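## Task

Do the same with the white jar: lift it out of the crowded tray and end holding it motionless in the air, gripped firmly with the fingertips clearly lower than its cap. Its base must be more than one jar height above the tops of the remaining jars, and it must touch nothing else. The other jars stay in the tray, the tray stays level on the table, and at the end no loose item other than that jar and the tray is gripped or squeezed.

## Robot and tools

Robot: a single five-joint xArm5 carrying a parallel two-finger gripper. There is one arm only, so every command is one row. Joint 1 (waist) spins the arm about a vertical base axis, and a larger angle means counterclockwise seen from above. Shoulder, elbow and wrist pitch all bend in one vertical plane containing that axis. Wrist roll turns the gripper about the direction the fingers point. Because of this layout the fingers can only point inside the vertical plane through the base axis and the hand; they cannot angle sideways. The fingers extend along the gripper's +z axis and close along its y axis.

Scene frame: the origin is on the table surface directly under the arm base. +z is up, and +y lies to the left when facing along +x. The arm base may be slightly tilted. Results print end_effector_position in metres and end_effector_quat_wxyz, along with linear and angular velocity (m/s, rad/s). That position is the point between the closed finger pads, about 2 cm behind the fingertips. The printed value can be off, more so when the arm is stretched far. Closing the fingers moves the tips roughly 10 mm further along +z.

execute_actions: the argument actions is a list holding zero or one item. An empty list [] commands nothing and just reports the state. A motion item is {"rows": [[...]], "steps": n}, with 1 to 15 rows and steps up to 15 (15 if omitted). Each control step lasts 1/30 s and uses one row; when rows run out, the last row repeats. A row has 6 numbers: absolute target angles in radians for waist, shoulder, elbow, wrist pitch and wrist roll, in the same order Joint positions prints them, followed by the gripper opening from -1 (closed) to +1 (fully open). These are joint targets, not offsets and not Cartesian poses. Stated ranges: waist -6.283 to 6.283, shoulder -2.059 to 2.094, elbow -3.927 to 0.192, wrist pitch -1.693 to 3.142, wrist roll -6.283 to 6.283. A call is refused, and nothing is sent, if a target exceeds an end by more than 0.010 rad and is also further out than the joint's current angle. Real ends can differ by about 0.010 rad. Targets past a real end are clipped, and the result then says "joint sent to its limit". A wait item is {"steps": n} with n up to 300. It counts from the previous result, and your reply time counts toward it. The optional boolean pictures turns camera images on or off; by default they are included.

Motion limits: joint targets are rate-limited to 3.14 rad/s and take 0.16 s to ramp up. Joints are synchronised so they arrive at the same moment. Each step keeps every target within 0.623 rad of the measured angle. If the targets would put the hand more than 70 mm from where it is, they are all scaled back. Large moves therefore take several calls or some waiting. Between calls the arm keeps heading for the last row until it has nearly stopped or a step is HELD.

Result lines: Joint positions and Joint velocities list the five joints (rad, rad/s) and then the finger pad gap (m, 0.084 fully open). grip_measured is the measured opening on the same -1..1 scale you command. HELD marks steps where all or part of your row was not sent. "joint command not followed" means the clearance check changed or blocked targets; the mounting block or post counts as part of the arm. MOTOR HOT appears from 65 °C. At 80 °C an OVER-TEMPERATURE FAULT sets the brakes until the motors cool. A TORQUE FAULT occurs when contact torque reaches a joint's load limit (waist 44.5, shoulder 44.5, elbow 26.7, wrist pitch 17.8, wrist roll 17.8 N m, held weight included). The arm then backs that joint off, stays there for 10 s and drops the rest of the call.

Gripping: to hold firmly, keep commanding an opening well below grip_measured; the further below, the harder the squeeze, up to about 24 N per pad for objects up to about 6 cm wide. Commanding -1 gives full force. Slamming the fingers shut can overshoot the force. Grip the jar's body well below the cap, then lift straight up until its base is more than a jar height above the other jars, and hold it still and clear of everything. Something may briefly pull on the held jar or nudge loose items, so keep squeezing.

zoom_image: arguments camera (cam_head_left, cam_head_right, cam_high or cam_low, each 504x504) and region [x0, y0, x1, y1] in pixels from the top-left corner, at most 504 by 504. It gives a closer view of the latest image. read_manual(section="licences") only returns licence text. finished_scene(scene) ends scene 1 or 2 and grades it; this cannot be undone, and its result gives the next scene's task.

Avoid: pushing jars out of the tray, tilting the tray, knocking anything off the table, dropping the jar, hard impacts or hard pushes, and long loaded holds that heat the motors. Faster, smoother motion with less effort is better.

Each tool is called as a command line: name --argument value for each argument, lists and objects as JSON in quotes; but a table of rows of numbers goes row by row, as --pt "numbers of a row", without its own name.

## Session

execute_actions --actions '[]'

Scene clock: 0.00 s of 4400.00 s.
end_effector_position=(+0.6544, +0.0826, +0.2355) grip_measured=+1.00 end_effector_quat_wxyz=(+0.242, +0.695, +0.418, +0.532) end_effector_velocity=(-0.000, -0.000, -0.000) end_effector_angular_velocity=(+0.000, +0.001, -0.001)
Joint positions: [ 0.095  0.51  -0.936 -0.82  -0.952  0.084]
Joint velocities: [-0.001 -0.     0.     0.     0.    -0.   ]
Motor temperatures (°C, as the motors report them): [30 37 34 37 40]

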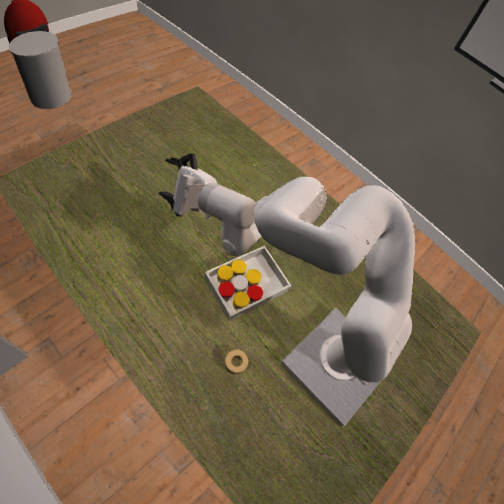

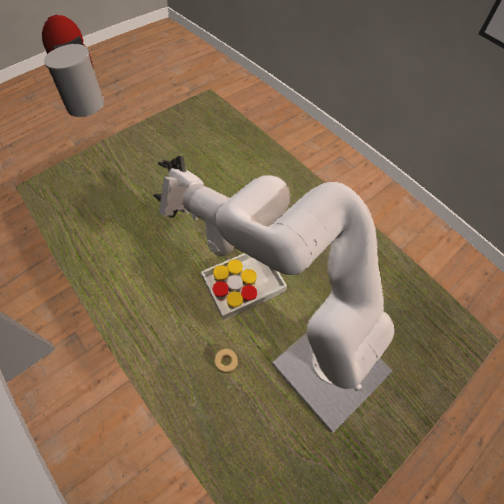

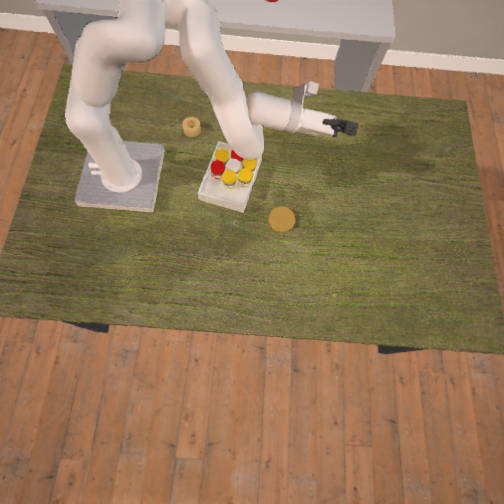

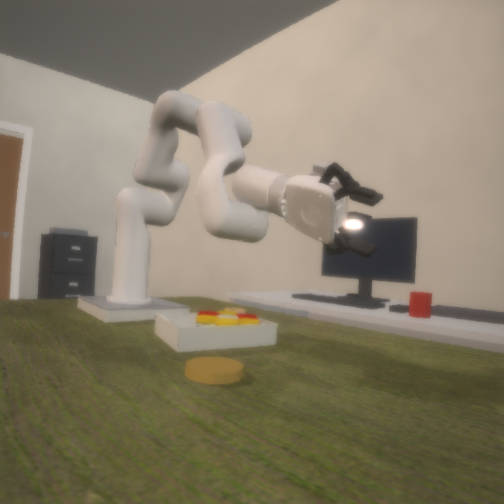

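execute_actions --actions '[{"rows":[[-0.12,-0.34,-0.481,0.821,1.73,0.1]]}]' --pictures false

execute_actions --actions '[{"steps":30}]' --pictures false

execute_actions --actions '[{"rows":[[-0.12,-0.26,-0.455,0.715,1.73,0.1],[-0.12,-0.26,-0.455,0.715,1.73,0.1],[-0.12,-0.18,-0.43,0.61,1.73,0.1],[-0.12,-0.18,-0.43,0.61,1.73,0.1],[-0.12,-0.1,-0.41,0.51,1.73,0.1]]}]'

zoom_image --camera "cam_head_left" --region '[200, 230, 300, 330]'

zoom_image --camera "cam_low" --region '[130, 260, 290, 360]'

Scene clock: 8.77 s of 4400.00 s.
end_effector_position=(+0.5188, -0.0245, +0.2528) grip_measured=+0.09 end_effector_quat_wxyz=(+0.045, +0.929, +0.048, +0.364) end_effector_velocity=(-0.403, -0.088, -0.242) end_effector_angular_velocity=(+1.575, +1.595, -1.824)
Joint positions: [-0.079 -0.153 -0.571 -0.02  -0.151  0.048]
Joint velocities: [-0.203 -0.929  0.452  2.183  2.18  -0.   ]
Motor temperatures (°C, as the motors report them): [30 37 34 37 40]
Steps of this call (steps 1 to 90: nothing new was sent; then 5.27 s passed at rest; steps 91 to 105: all 15 steps of this action). Readings (joint positions):
91: [0.095 0.509 -0.935 -0.819 -0.951]
92: [0.093 0.502 -0.929 -0.810 -0.941]
94: [0.071 0.435 -0.876 -0.737 -0.869]
98: [-0.003 0.197 -0.730 -0.505 -0.637]
105: the state above

Scene clock: 9.77 s of 4400.00 s.
end_effector_position=(+0.3330, -0.0297, +0.1594) grip_measured=+0.09 end_effector_quat_wxyz=(-0.003, -0.612, +0.791, -0.008) end_effector_velocity=(-0.000, -0.000, -0.000) end_effector_angular_velocity=(+0.000, +0.000, -0.003)
Joint positions: [-0.12  -0.34  -0.481  0.821  1.729  0.048]
Joint velocities: [-0.    -0.001  0.001  0.     0.003  0.   ]
Motor temperatures (°C, as the motors report them): [30 37 34 37 40]
Steps of this call (steps 1 to 30: the robot went on to your last target). Readings (joint positions):
1: [-0.085 -0.181 -0.557 0.052 -0.079]
2: [-0.090 -0.204 -0.546 0.122 -0.008]
4: [-0.097 -0.238 -0.529 0.259 0.128]
8: [-0.107 -0.283 -0.506 0.509 0.412]
30: the state above

Scene clock: 10.27 s of 4400.00 s.
end_effector_position=(+0.3350, -0.0312, +0.0783) grip_measured=+0.09 end_effector_quat_wxyz=(-0.002, -0.612, +0.791, -0.009) end_effector_velocity=(+0.010, -0.001, +0.007) end_effector_angular_velocity=(-0.003, -0.031, +0.002)
Joint positions: [-0.12  -0.101 -0.412  0.51   1.73   0.048]
Joint velocities: [ 0.001 -0.009 -0.011 -0.011 -0.001 -0.   ]
Motor temperatures (°C, as the motors report them): [30 37 34 37 40]
Steps of this call (steps 1 to 15: all 15 steps of this action). Readings (joint positions):
1: [-0.120 -0.340 -0.481 0.820 1.729]
2: [-0.120 -0.334 -0.480 0.810 1.729]
4: [-0.120 -0.290 -0.468 0.748 1.730]
8: [-0.120 -0.147 -0.421 0.574 1.730]
15: the state above

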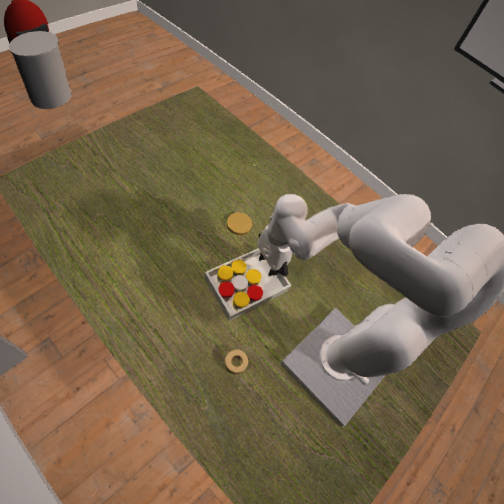

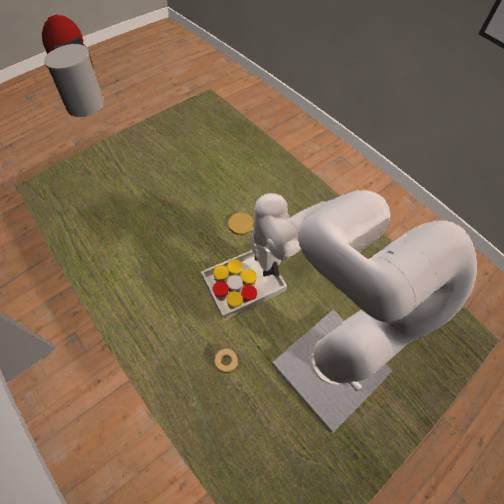

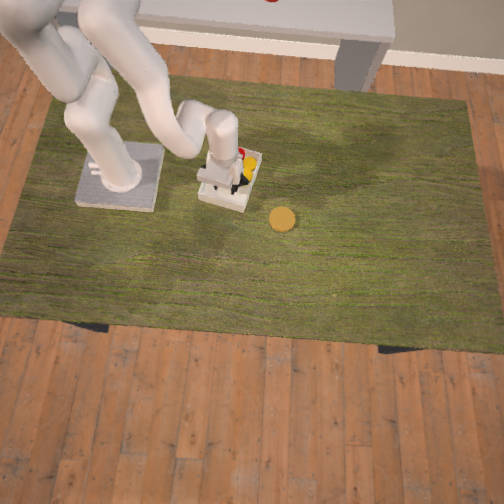

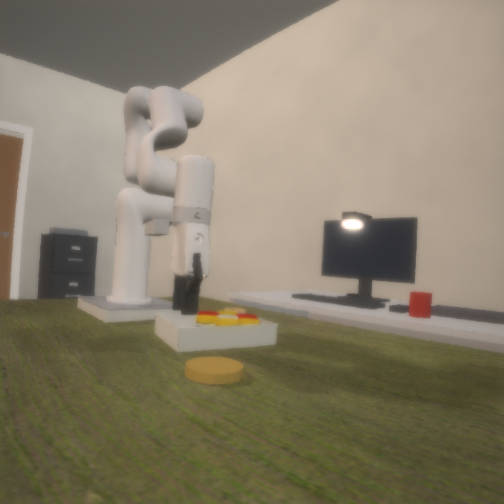

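Region (200, 230, 300, 330) of cam_head_left's 504x504 image, scaled by 5.040, with more detail than that image has.

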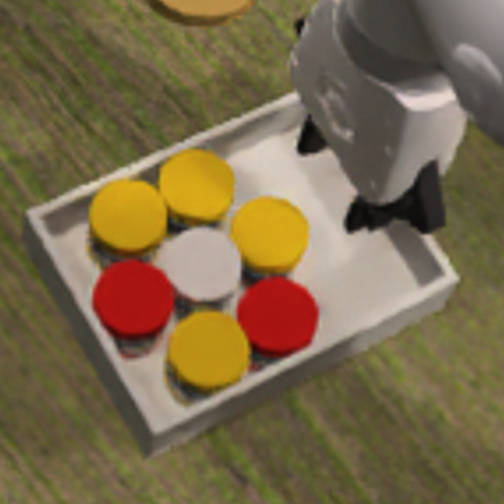

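Region (130, 260, 290, 360) of cam_low's 504x504 image, scaled by 3.150, with more detail than that image has; it fills the top 315 rows of this view, and the rest is white.

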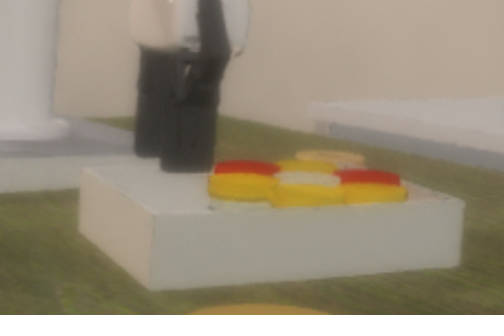

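execute_actions --actions '[{"rows":[[-0.105,-0.08,-0.413,0.493,1.745,0.1],[-0.09,-0.06,-0.417,0.477,1.76,0.1],[-0.076,-0.043,-0.42,0.463,1.774,0.1],[-0.062,-0.027,-0.423,0.45,1.788,0.1]],"steps":12}]'

zoom_image --camera "cam_head_left" --region '[200, 230, 300, 330]'

zoom_image --camera "cam_low" --region '[150, 280, 270, 350]'

Scene clock: 16.53 s of 4400.00 s.
end_effector_position=(+0.3402, -0.0122, +0.0610) grip_measured=+0.09 end_effector_quat_wxyz=(-0.003, -0.612, +0.791, -0.008) end_effector_velocity=(+0.005, -0.000, +0.003) end_effector_angular_velocity=(-0.001, -0.015, -0.007)
Joint positions: [-0.062 -0.027 -0.423  0.45   1.788  0.048]
Joint velocities: [-0.001 -0.003 -0.006 -0.006  0.006 -0.   ]
Motor temperatures (°C, as the motors report them): [30 37 35 37 40]
Steps of this call (steps 1 to 15: the robot went on to your last target; steps 16 to 90: nothing new was sent; then 2.87 s passed at rest; steps 91 to 102: all 12 steps of this action). Readings (joint positions):
91: [-0.120 -0.100 -0.410 0.509 1.731]
92: [-0.116 -0.095 -0.411 0.505 1.734]
94: [-0.099 -0.072 -0.416 0.486 1.752]
98: [-0.065 -0.030 -0.421 0.454 1.784]
102: the state above

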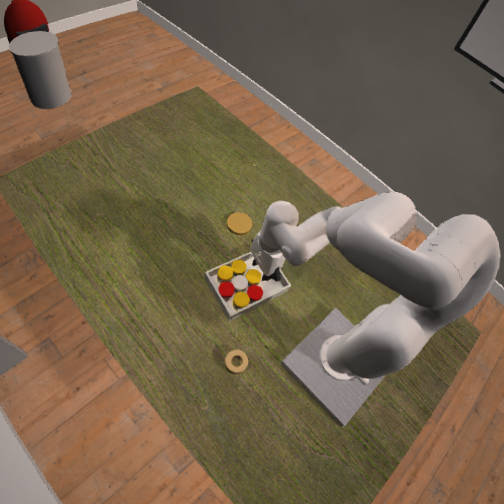

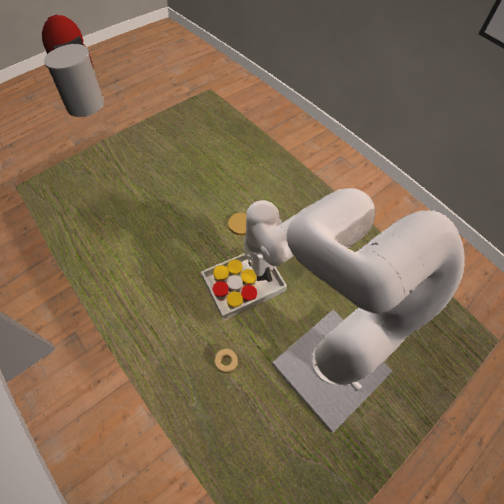

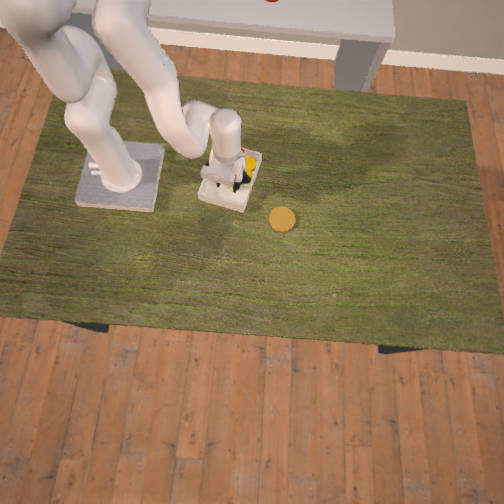

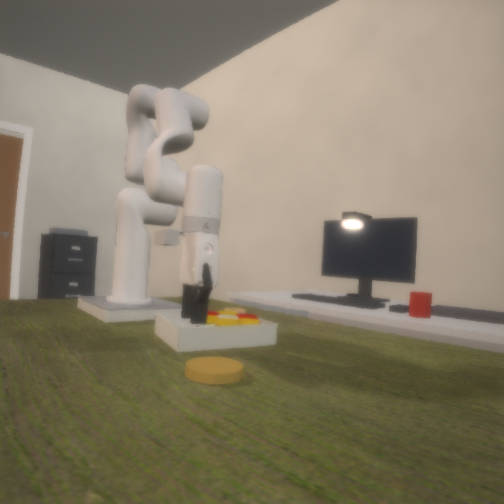

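Region (200, 230, 300, 330) of cam_head_left's 504x504 image, scaled by 5.040, with more detail than that image has.

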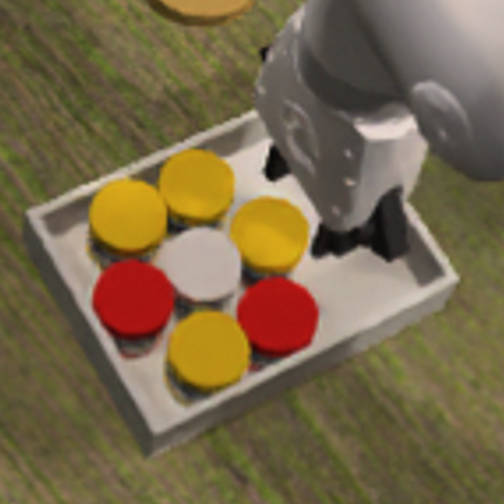

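Region (150, 280, 270, 350) of cam_low's 504x504 image, scaled by 4.200, with more detail than that image has; it fills the top 294 rows of this view, and the rest is white.

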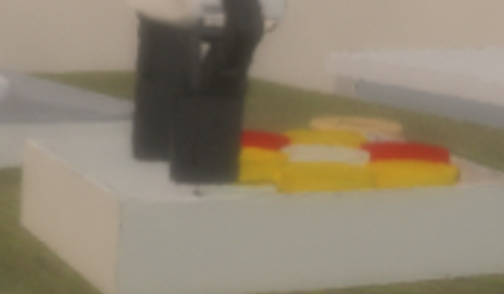

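execute_actions --actions '[{"rows":[[-0.06,-0.037,-0.41,0.447,1.79,0.1],[-0.06,-0.037,-0.41,0.447,1.79,0.1],[-0.06,-0.037,-0.41,0.447,1.79,0.1],[-0.05,-0.035,-0.4125,0.4475,1.8,0.1],[-0.04,-0.033,-0.415,0.448,1.81,0.1],[-0.03,-0.031,-0.418,0.449,1.82,0.1],[-0.02,-0.029,-0.4205,0.4495,1.83,0.1],[-0.011,-0.027,-0.423,0.45,1.839,0.1]],"steps":14}]'

zoom_image --camera "cam_head_left" --region '[200, 230, 300, 330]'

zoom_image --camera "cam_low" --region '[150, 280, 270, 350]'

Scene clock: 25.23 s of 4400.00 s.
end_effector_position=(+0.3404, +0.0051, +0.0606) grip_measured=+0.09 end_effector_quat_wxyz=(-0.003, -0.612, +0.791, -0.008) end_effector_velocity=(-0.001, +0.002, -0.001) end_effector_angular_velocity=(+0.000, +0.002, -0.007)
Joint positions: [-0.011 -0.027 -0.423  0.45   1.838  0.048]
Joint velocities: [ 0.007  0.002  0.001 -0.001  0.013 -0.   ]
Motor temperatures (°C, as the motors report them): [30 37 35 37 40]
Steps of this call (steps 1 to 15: the robot went on to your last target; steps 16 to 90: nothing new was sent; then 5.23 s passed at rest; steps 91 to 104: all 14 steps of this action). Readings (joint positions):
91: [-0.062 -0.027 -0.423 0.450 1.788]
92: [-0.062 -0.030 -0.420 0.449 1.789]
94: [-0.060 -0.035 -0.413 0.448 1.790]
98: [-0.036 -0.032 -0.416 0.449 1.814]
104: the state above

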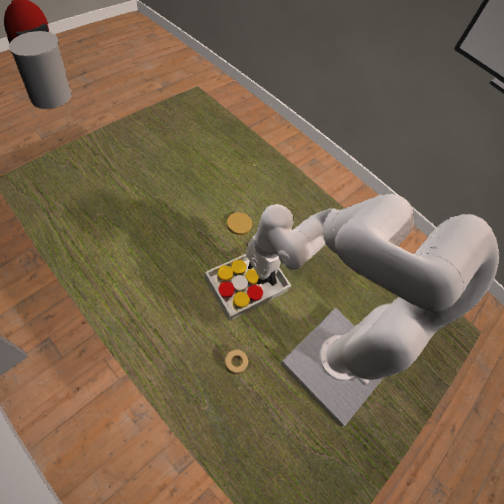

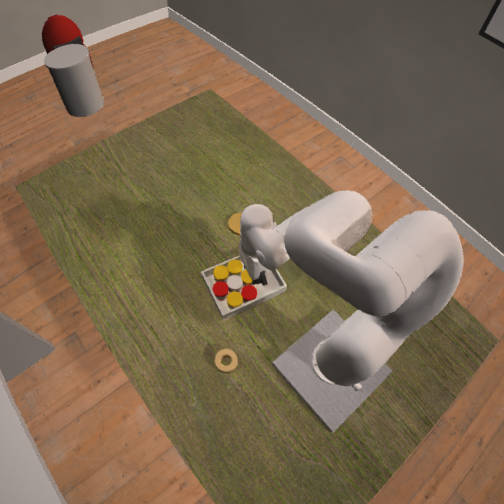

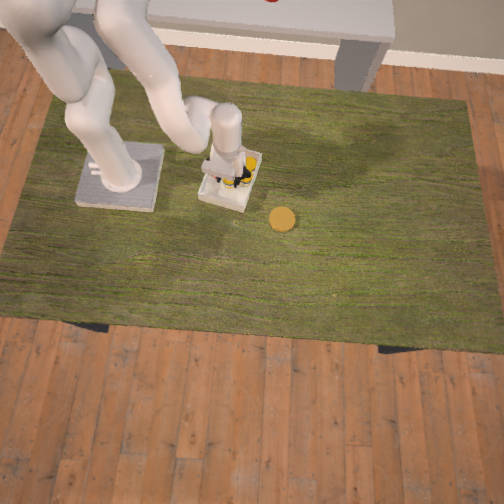

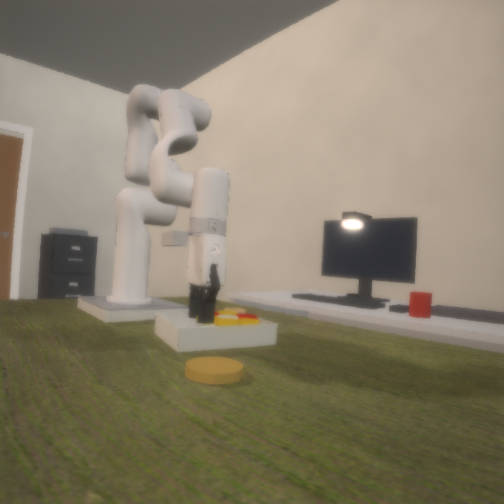

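Region (200, 230, 300, 330) of cam_head_left's 504x504 image, scaled by 5.040, with more detail than that image has.

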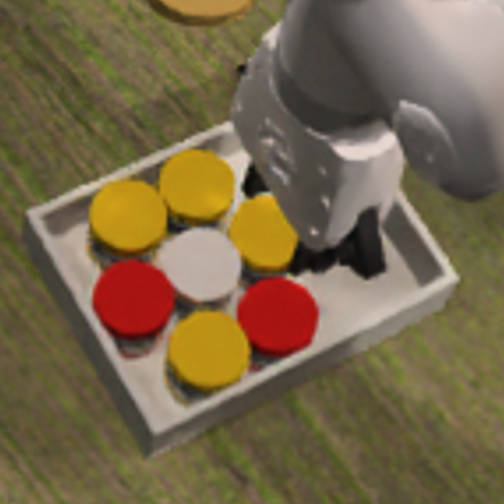

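Region (150, 280, 270, 350) of cam_low's 504x504 image, scaled by 4.200, with more detail than that image has; it fills the top 294 rows of this view, and the rest is white.

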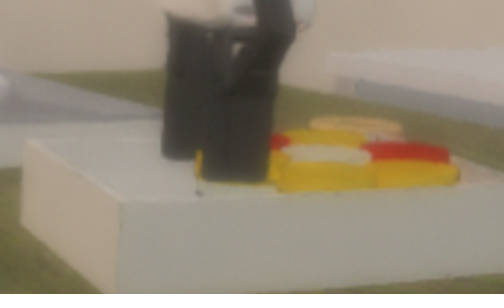

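execute_actions --actions '[{"rows":[[-0.003,-0.019,-0.425,0.444,1.847,0.06],[-0.003,-0.019,-0.425,0.444,1.847,0.06],[-0.003,-0.019,-0.425,0.444,1.847,0.04],[-0.003,-0.019,-0.425,0.444,1.847,0],[-0.003,-0.019,-0.425,0.444,1.847,-0.06],[-0.003,-0.019,-0.425,0.444,1.847,-0.12],[-0.003,-0.019,-0.425,0.444,1.847,-0.18],[-0.003,-0.019,-0.425,0.444,1.847,-0.25],[-0.003,-0.019,-0.425,0.444,1.847,-0.25],[-0.003,-0.019,-0.425,0.444,1.847,-0.25],[-0.003,-0.03,-0.425,0.455,1.847,-0.25]]}]' --pictures false

Scene clock: 28.90 s of 4400.00 s.
end_effector_position=(+0.3402, +0.0080, +0.0609) grip_measured=-0.02 end_effector_quat_wxyz=(-0.004, -0.612, +0.791, -0.008) end_effector_velocity=(+0.001, +0.001, +0.008) end_effector_angular_velocity=(+0.000, -0.003, +0.001)
Joint positions: [-0.003 -0.028 -0.424  0.454  1.847  0.043]
Joint velocities: [ 0.001 -0.029 -0.002  0.027 -0.    -0.   ]
Motor temperatures (°C, as the motors report them): [30 37 35 37 40]
Steps of this call (steps 1 to 15: the robot went on to your last target; steps 16 to 90: nothing new was sent; then 0.17 s passed at rest; steps 91 to 105: all 15 steps of this action). Readings (joint positions):
91: [-0.011 -0.027 -0.423 0.450 1.839]
92: [-0.009 -0.025 -0.424 0.448 1.841]
94: [-0.005 -0.021 -0.424 0.446 1.845]
98: [-0.004 -0.020 -0.426 0.444 1.847]
105: the state above

execute_actions --actions '[{"rows":[[-0.02,-0.034,-0.42,0.454,1.83,-0.25],[-0.039,-0.038,-0.414,0.452,1.811,-0.25],[-0.058,-0.042,-0.409,0.451,1.792,-0.25],[-0.077,-0.045,-0.404,0.449,1.773,-0.25],[-0.096,-0.048,-0.4,0.448,1.754,-0.25],[-0.115,-0.051,-0.396,0.447,1.735,-0.25],[-0.134,-0.054,-0.392,0.446,1.716,-0.25],[-0.131,-0.074,-0.37,0.444,1.719,-0.25],[-0.128,-0.094,-0.348,0.442,1.722,-0.25],[-0.125,-0.114,-0.326,0.44,1.725,-0.25],[-0.122,-0.135,-0.304,0.439,1.728,-0.25],[-0.119,-0.156,-0.282,0.438,1.731,-0.25],[-0.115,-0.178,-0.26,0.438,1.735,-0.25],[-0.112,-0.2,-0.2374,0.437,1.738,-0.25]]}]' --pictures false

execute_actions --actions '[{"steps":8}]'

zoom_image --camera "cam_head_left" --region '[200, 230, 300, 330]'

zoom_image --camera "cam_low" --region '[150, 280, 270, 350]'

Scene clock: 36.63 s of 4400.00 s.
end_effector_position=(+0.2983, -0.0273, +0.0619) grip_measured=-0.02 end_effector_quat_wxyz=(-0.003, -0.612, +0.791, -0.008) end_effector_velocity=(-0.179, +0.044, -0.001) end_effector_angular_velocity=(+0.000, +0.001, +0.010)
Joint positions: [-0.118 -0.157 -0.281  0.439  1.732  0.043]
Joint velocities: [ 0.091 -0.608  0.629 -0.02   0.081  0.   ]
Motor temperatures (°C, as the motors report them): [30 37 35 37 40]
Steps of this call (steps 1 to 15: the robot went on to your last target; steps 16 to 90: nothing new was sent; then 4.23 s passed at rest; steps 91 to 105: all 15 steps of this action). Readings (joint positions):
91: [-0.003 -0.030 -0.425 0.455 1.846]
92: [-0.007 -0.031 -0.424 0.455 1.842]
94: [-0.028 -0.036 -0.418 0.453 1.820]
98: [-0.098 -0.048 -0.400 0.448 1.753]
105: the state above

Scene clock: 36.90 s of 4400.00 s.
end_effector_position=(+0.2865, -0.0245, +0.0619) grip_measured=-0.02 end_effector_quat_wxyz=(-0.003, -0.612, +0.791, -0.008) end_effector_velocity=(-0.003, -0.000, -0.001) end_effector_angular_velocity=(+0.001, +0.007, -0.002)
Joint positions: [-0.112 -0.199 -0.238  0.437  1.738  0.043]
Joint velocities: [-0.002  0.     0.004  0.002 -0.     0.   ]
Motor temperatures (°C, as the motors report them): [30 37 35 37 40]
Steps of this call (steps 1 to 8: the robot went on to your last target). Readings (joint positions):
1: [-0.115 -0.176 -0.262 0.438 1.735]
2: [-0.113 -0.188 -0.249 0.438 1.736]
4: [-0.112 -0.198 -0.239 0.437 1.738]
8: the state above

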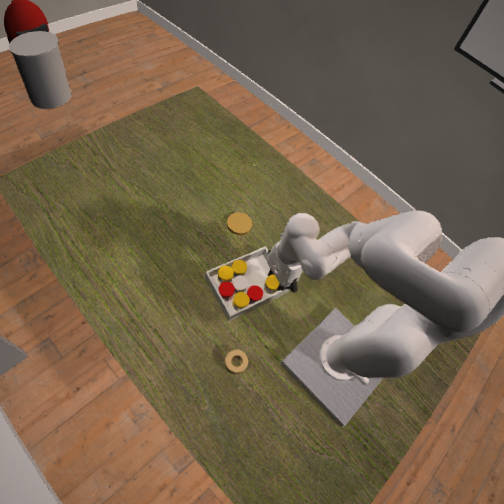

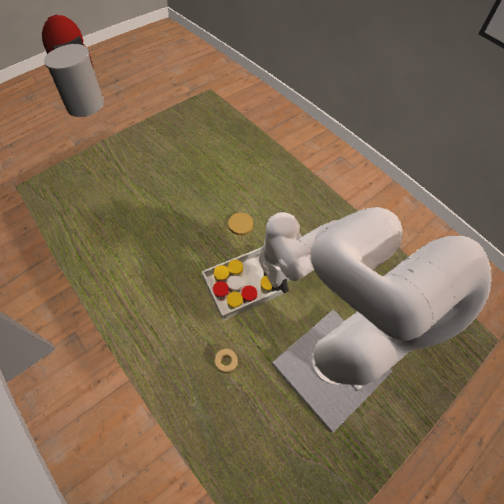

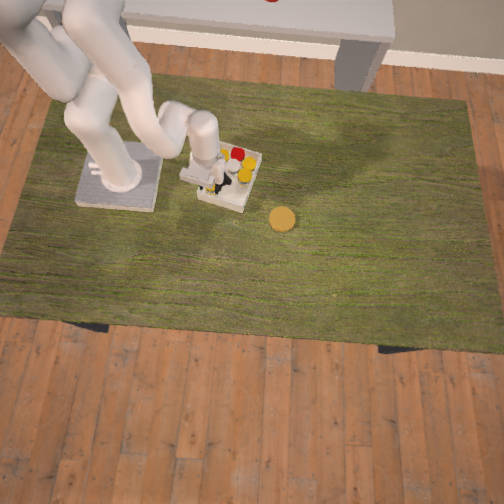

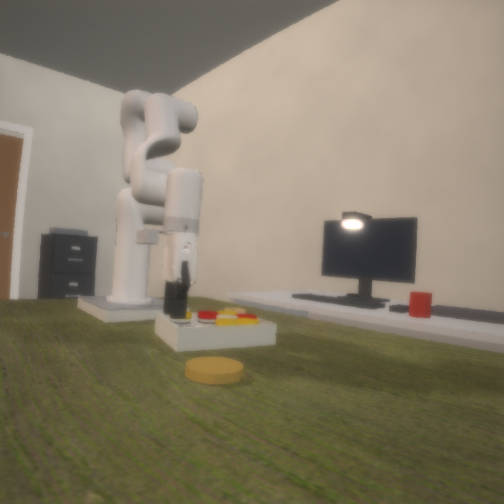

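Region (200, 230, 300, 330) of cam_head_left's 504x504 image, scaled by 5.040, with more detail than that image has.

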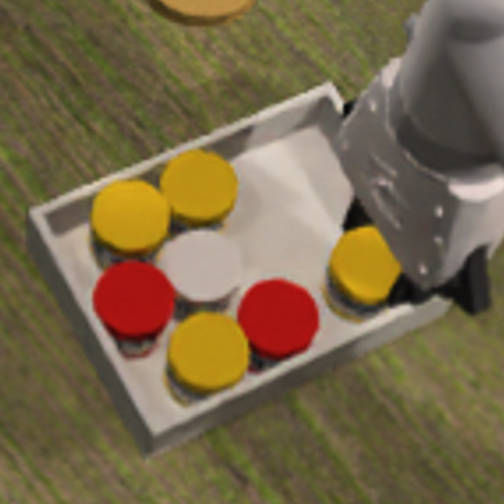

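Region (150, 280, 270, 350) of cam_low's 504x504 image, scaled by 4.200, with more detail than that image has; it fills the top 294 rows of this view, and the rest is white.

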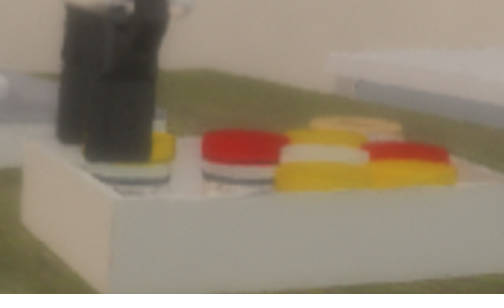

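execute_actions --actions '[{"rows":[[-0.12,-0.196,-0.243,0.439,1.73,-0.25],[-0.131,-0.196,-0.242,0.438,1.719,-0.25],[-0.143,-0.196,-0.241,0.437,1.707,-0.25],[-0.154,-0.196,-0.24,0.436,1.696,-0.25],[-0.154,-0.196,-0.24,0.436,1.696,-0.25],[-0.154,-0.184,-0.24,0.424,1.696,-0.25],[-0.154,-0.184,-0.24,0.424,1.696,-0.25],[-0.154,-0.184,-0.24,0.424,1.696,-0.25],[-0.154,-0.184,-0.24,0.424,1.696,-0.25],[-0.154,-0.184,-0.24,0.424,1.696,-0.05],[-0.154,-0.184,-0.24,0.424,1.696,0.14]]}]' --pictures false

execute_actions --actions '[{"rows":[[-0.154,-0.21,-0.241,0.451,1.696,0.14],[-0.154,-0.24,-0.243,0.483,1.696,0.14],[-0.154,-0.27,-0.246,0.516,1.696,0.14]],"steps":9}]'

zoom_image --camera "cam_head_left" --region '[200, 230, 300, 330]'

Scene clock: 43.97 s of 4400.00 s.
end_effector_position=(+0.2858, -0.0367, +0.0592) grip_measured=+0.12 end_effector_quat_wxyz=(-0.003, -0.612, +0.791, -0.008) end_effector_velocity=(+0.002, -0.001, +0.001) end_effector_angular_velocity=(-0.001, -0.008, -0.002)
Joint positions: [-0.154 -0.184 -0.24   0.424  1.696  0.049]
Joint velocities: [-0.002 -0.    -0.002 -0.006 -0.     0.01 ]
Motor temperatures (°C, as the motors report them): [30 37 35 37 40]
Steps of this call (steps 1 to 30: the robot went on to your last target; steps 31 to 90: nothing new was sent; then 3.57 s passed at rest; steps 91 to 105: all 15 steps of this action). Readings (joint positions):
91: [-0.112 -0.200 -0.238 0.437 1.738]
92: [-0.114 -0.199 -0.239 0.438 1.735]
94: [-0.127 -0.197 -0.240 0.438 1.723]
98: [-0.151 -0.190 -0.240 0.429 1.699]
105: the state above

Scene clock: 44.27 s of 4400.00 s.
end_effector_position=(+0.2864, -0.0364, +0.0790) grip_measured=+0.13 end_effector_quat_wxyz=(-0.002, -0.612, +0.791, -0.009) end_effector_velocity=(-0.018, +0.002, -0.004) end_effector_angular_velocity=(+0.006, +0.049, -0.002)
Joint positions: [-0.154 -0.269 -0.247  0.514  1.696  0.05 ]
Joint velocities: [-0.    -0.022  0.018  0.053  0.001 -0.   ]
Motor temperatures (°C, as the motors report them): [30 37 35 37 40]
Steps of this call (steps 1 to 9: all 9 steps of this action). Readings (joint positions):
1: [-0.154 -0.185 -0.240 0.425 1.696]
2: [-0.154 -0.190 -0.240 0.431 1.696]
4: [-0.154 -0.220 -0.241 0.465 1.696]
8: [-0.154 -0.268 -0.247 0.511 1.696]
9: the state above

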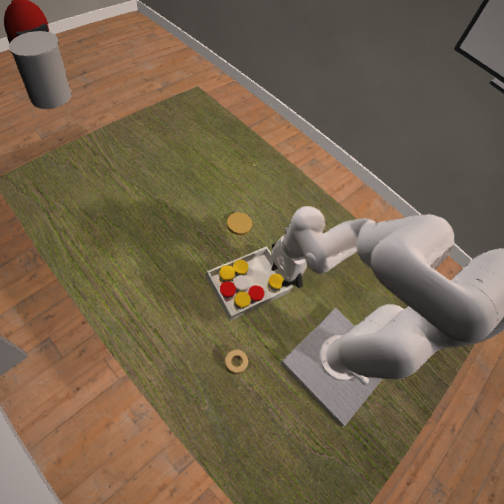

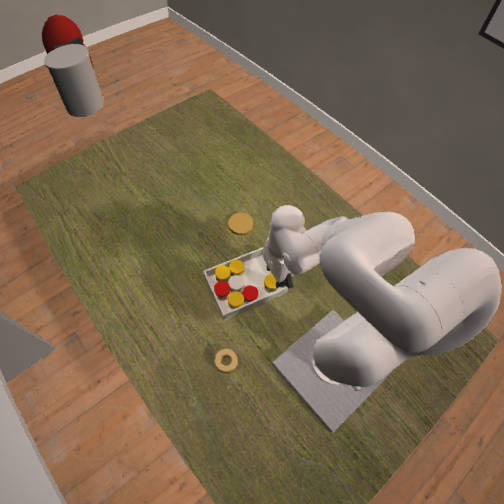

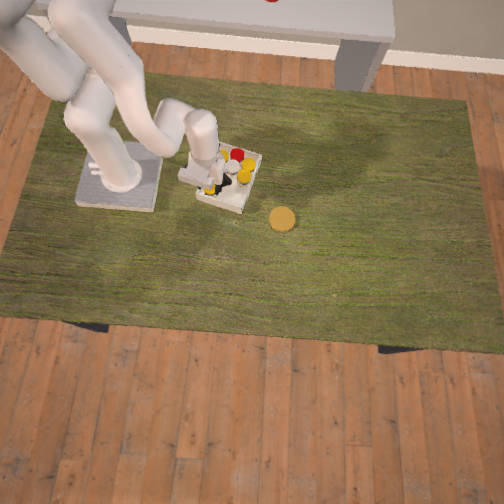

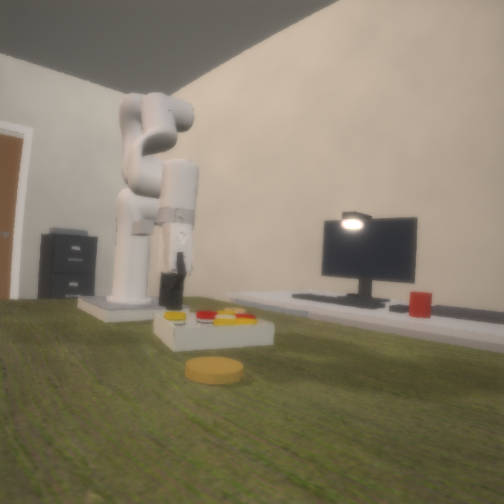

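Region (200, 230, 300, 330) of cam_head_left's 504x504 image, scaled by 5.040, with more detail than that image has.

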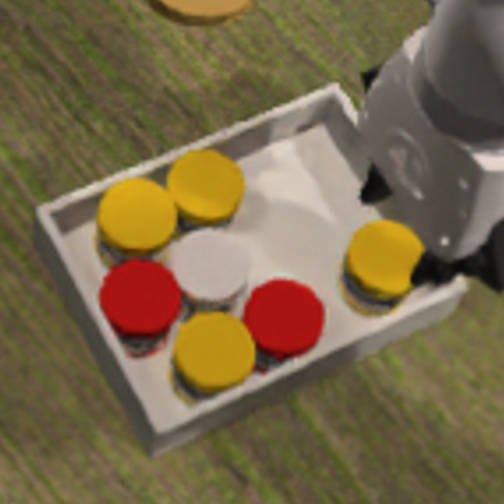

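execute_actions --actions '[{"rows":[[-0.136,-0.23,-0.287,0.517,1.714,0.14],[-0.118,-0.19,-0.329,0.519,1.732,0.14],[-0.1,-0.15,-0.37,0.52,1.75,0.14],[-0.083,-0.11,-0.412,0.522,1.767,0.14],[-0.065,-0.07,-0.453,0.523,1.785,0.14],[-0.047,-0.032,-0.495,0.527,1.803,0.14],[-0.03,0.005,-0.536,0.531,1.82,0.14],[-0.012,0.04,-0.578,0.538,1.838,0.14],[-0.012,0.04,-0.578,0.538,1.838,0.14],[-0.012,0.05,-0.578,0.528,1.838,0.14],[-0.012,0.06,-0.578,0.518,1.838,0.14],[-0.012,0.07,-0.578,0.508,1.838,0.14],[-0.012,0.084,-0.578,0.494,1.838,0.14]]}]' --pictures false

execute_actions --actions '[{"steps":8}]'

zoom_image --camera "cam_head_left" --region '[200, 230, 300, 330]'

zoom_image --camera "cam_low" --region '[170, 290, 270, 345]'

Scene clock: 53.53 s of 4400.00 s.
end_effector_position=(+0.3828, +0.0054, +0.0673) grip_measured=+0.13 end_effector_quat_wxyz=(-0.003, -0.612, +0.791, -0.008) end_effector_velocity=(-0.028, -0.001, -0.093) end_effector_angular_velocity=(-0.001, +0.105, -0.018)
Joint positions: [-0.012  0.071 -0.576  0.505  1.837  0.05 ]
Joint velocities: [ 0.003  0.256  0.026 -0.177  0.019 -0.   ]
Motor temperatures (°C, as the motors report them): [30 37 35 37 40]
Steps of this call (steps 1 to 15: the robot went on to your last target; steps 16 to 90: nothing new was sent; then 5.77 s passed at rest; steps 91 to 105: all 15 steps of this action). Readings (joint positions):
91: [-0.154 -0.269 -0.247 0.516 1.696]
92: [-0.151 -0.262 -0.253 0.517 1.700]
94: [-0.132 -0.221 -0.295 0.519 1.719]
98: [-0.071 -0.085 -0.441 0.524 1.779]
105: the state above

Scene clock: 53.80 s of 4400.00 s.
end_effector_position=(+0.3835, +0.0054, +0.0640) grip_measured=+0.13 end_effector_quat_wxyz=(-0.003, -0.612, +0.791, -0.008) end_effector_velocity=(+0.001, +0.000, -0.000) end_effector_angular_velocity=(+0.000, -0.002, +0.001)
Joint positions: [-0.012  0.083 -0.577  0.494  1.838  0.05 ]
Joint velocities: [ 0.001  0.003 -0.003 -0.002  0.    -0.   ]
Motor temperatures (°C, as the motors report them): [30 37 35 37 40]
Steps of this call (steps 1 to 8: the robot went on to your last target). Readings (joint positions):
1: [-0.012 0.078 -0.575 0.501 1.837]
2: [-0.013 0.081 -0.574 0.498 1.838]
4: [-0.013 0.083 -0.576 0.495 1.838]
8: the state above

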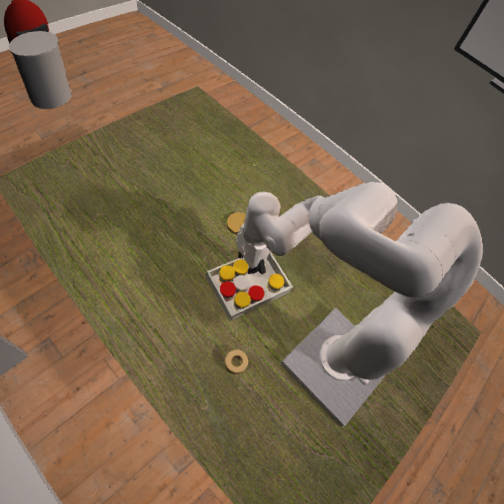

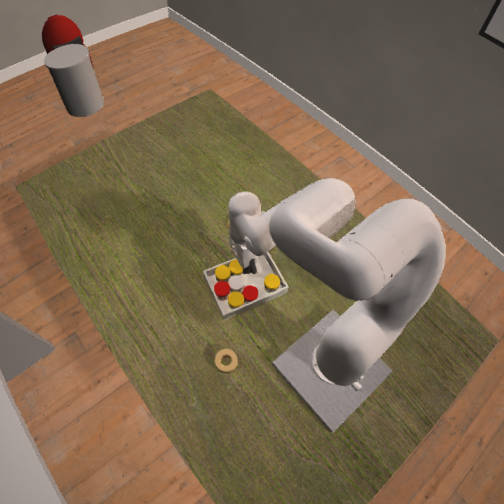

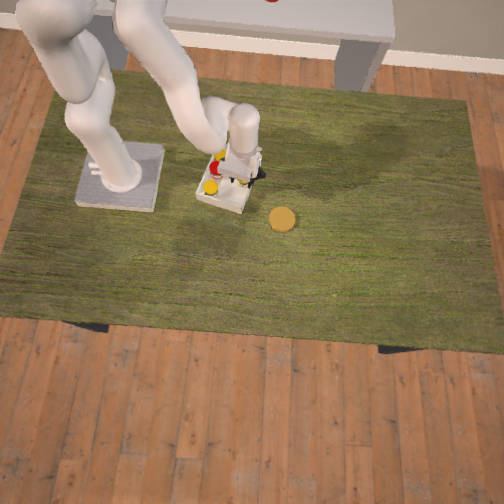

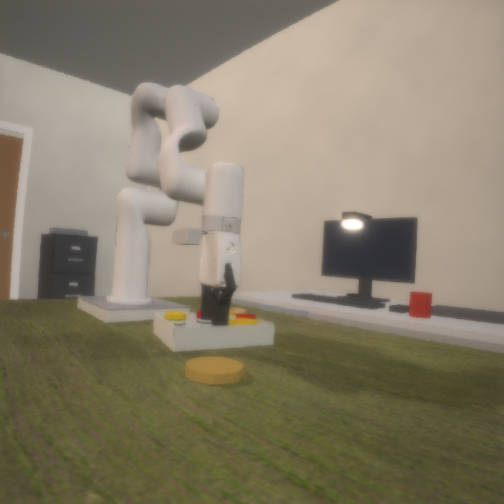

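Region (200, 230, 300, 330) of cam_head_left's 504x504 image, scaled by 5.040, with more detail than that image has.

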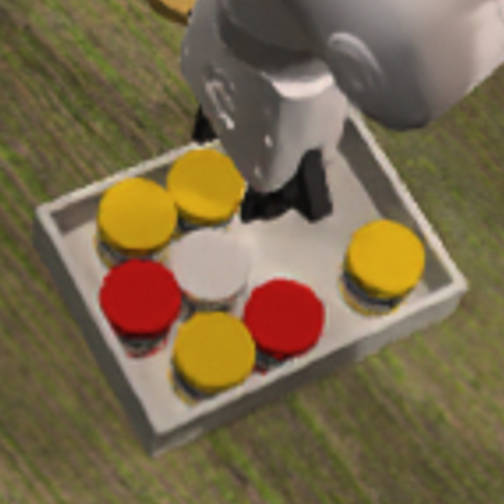

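Region (170, 290, 270, 345) of cam_low's 504x504 image, scaled by 5.040, with more detail than that image has; it fills the top 277 rows of this view, and the rest is white.

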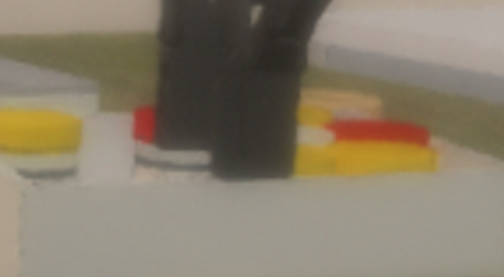

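execute_actions --actions '[{"rows":[[-0.003,0.083,-0.577,0.494,1.847,0.12],[0.007,0.084,-0.579,0.495,1.857,0.12],[0.017,0.086,-0.582,0.496,1.867,0.1],[0.017,0.086,-0.582,0.496,1.867,0.1],[0.017,0.086,-0.582,0.496,1.867,0.1],[0.017,0.086,-0.582,0.496,1.867,0.05],[0.017,0.086,-0.582,0.496,1.867,0],[0.017,0.086,-0.582,0.496,1.867,-0.07],[0.017,0.086,-0.582,0.496,1.867,-0.14],[0.017,0.086,-0.582,0.496,1.867,-0.22],[0.017,0.086,-0.582,0.496,1.867,-0.22],[0.017,0.086,-0.582,0.496,1.867,-0.22],[0.017,0.073,-0.582,0.509,1.867,-0.22]]}]' --pictures false

execute_actions --actions '[{"rows":[[0,0.0675,-0.574,0.5065,1.85,-0.22],[-0.017,0.062,-0.567,0.505,1.833,-0.22],[-0.034,0.0575,-0.56,0.5025,1.816,-0.22],[-0.051,0.053,-0.5535,0.5005,1.799,-0.22],[-0.068,0.049,-0.5475,0.4985,1.782,-0.22],[-0.085,0.045,-0.542,0.497,1.765,-0.22],[-0.102,0.041,-0.537,0.496,1.748,-0.22],[-0.119,0.038,-0.532,0.494,1.731,-0.22],[-0.136,0.035,-0.5275,0.4925,1.714,-0.22],[-0.153,0.032,-0.523,0.491,1.697,-0.22],[-0.17,0.029,-0.519,0.49,1.68,-0.22],[-0.186,0.027,-0.516,0.489,1.664,-0.22]]}]'

zoom_image --camera "cam_head_left" --region '[200, 230, 300, 330]'

zoom_image --camera "cam_low" --region '[150, 280, 270, 350]'

Scene clock: 62.57 s of 4400.00 s.
end_effector_position=(+0.3837, +0.0166, +0.0658) grip_measured=-0.06 end_effector_quat_wxyz=(-0.004, -0.612, +0.791, -0.008) end_effector_velocity=(-0.010, +0.001, +0.024) end_effector_angular_velocity=(-0.001, +0.017, +0.002)
Joint positions: [ 0.017  0.079 -0.581  0.503  1.867  0.041]
Joint velocities: [ 0.003 -0.094  0.016  0.095  0.001 -0.001]
Motor temperatures (°C, as the motors report them): [30 37 35 37 40]
Steps of this call (steps 1 to 30: the robot went on to your last target; steps 31 to 90: nothing new was sent; then 5.27 s passed at rest; steps 91 to 105: all 15 steps of this action). Readings (joint positions):
91: [-0.012 0.084 -0.578 0.494 1.838]
92: [-0.010 0.084 -0.578 0.494 1.841]
94: [0.002 0.084 -0.579 0.495 1.853]
98: [0.016 0.086 -0.582 0.496 1.866]
105: the state above

Scene clock: 63.07 s of 4400.00 s.
end_effector_position=(+0.3623, -0.0554, +0.0675) grip_measured=-0.06 end_effector_quat_wxyz=(-0.003, -0.611, +0.792, -0.008) end_effector_velocity=(-0.024, -0.069, -0.001) end_effector_angular_velocity=(+0.001, +0.002, -0.007)
Joint positions: [-0.178  0.029 -0.518  0.49   1.674  0.041]
Joint velocities: [-0.195 -0.029  0.045 -0.013 -0.189 -0.002]
Motor temperatures (°C, as the motors report them): [30 37 35 37 40]
Steps of this call (steps 1 to 15: all 15 steps of this action). Readings (joint positions):
1: [0.017 0.076 -0.581 0.506 1.866]
2: [0.013 0.074 -0.579 0.507 1.862]
4: [-0.007 0.066 -0.571 0.505 1.841]
8: [-0.071 0.049 -0.547 0.499 1.780]
15: the state above

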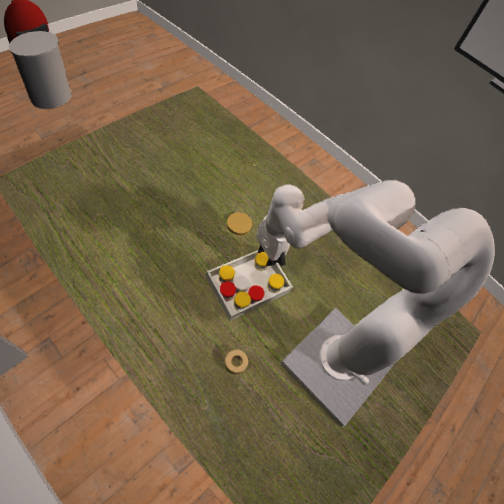

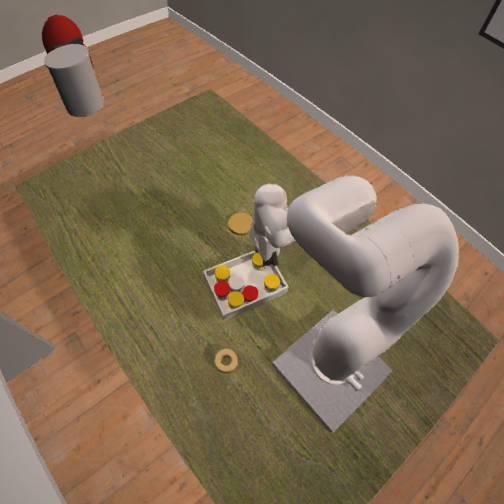

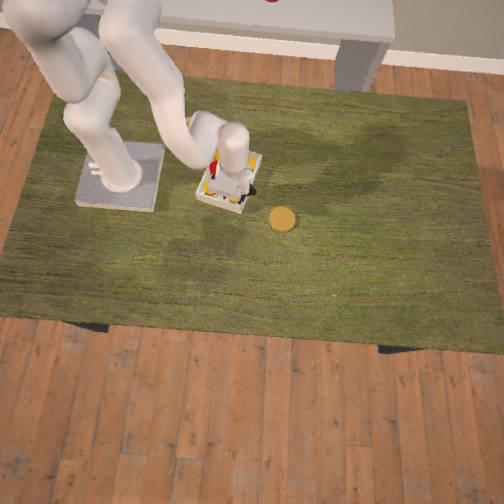

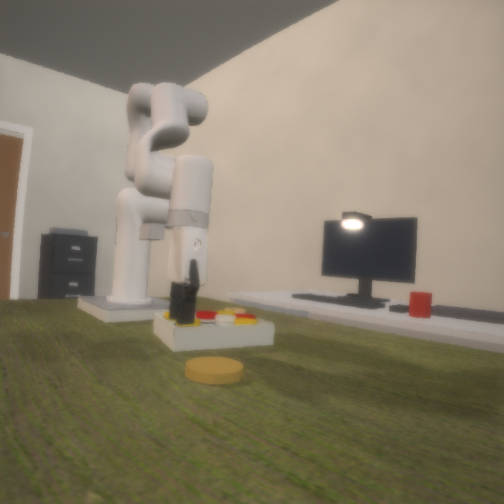

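Region (200, 230, 300, 330) of cam_head_left's 504x504 image, scaled by 5.040, with more detail than that image has.

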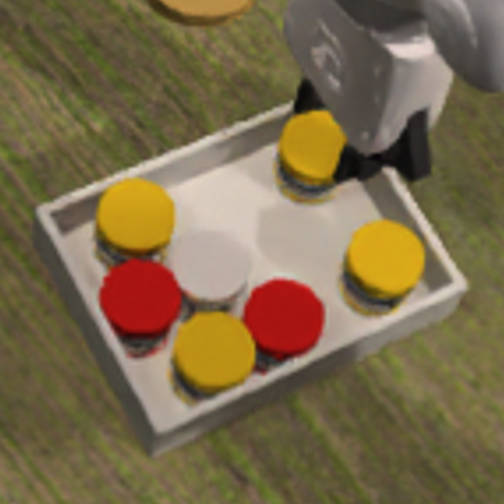

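Region (150, 280, 270, 350) of cam_low's 504x504 image, scaled by 4.200, with more detail than that image has; it fills the top 294 rows of this view, and the rest is white.

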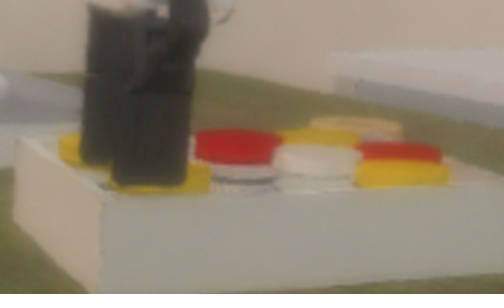

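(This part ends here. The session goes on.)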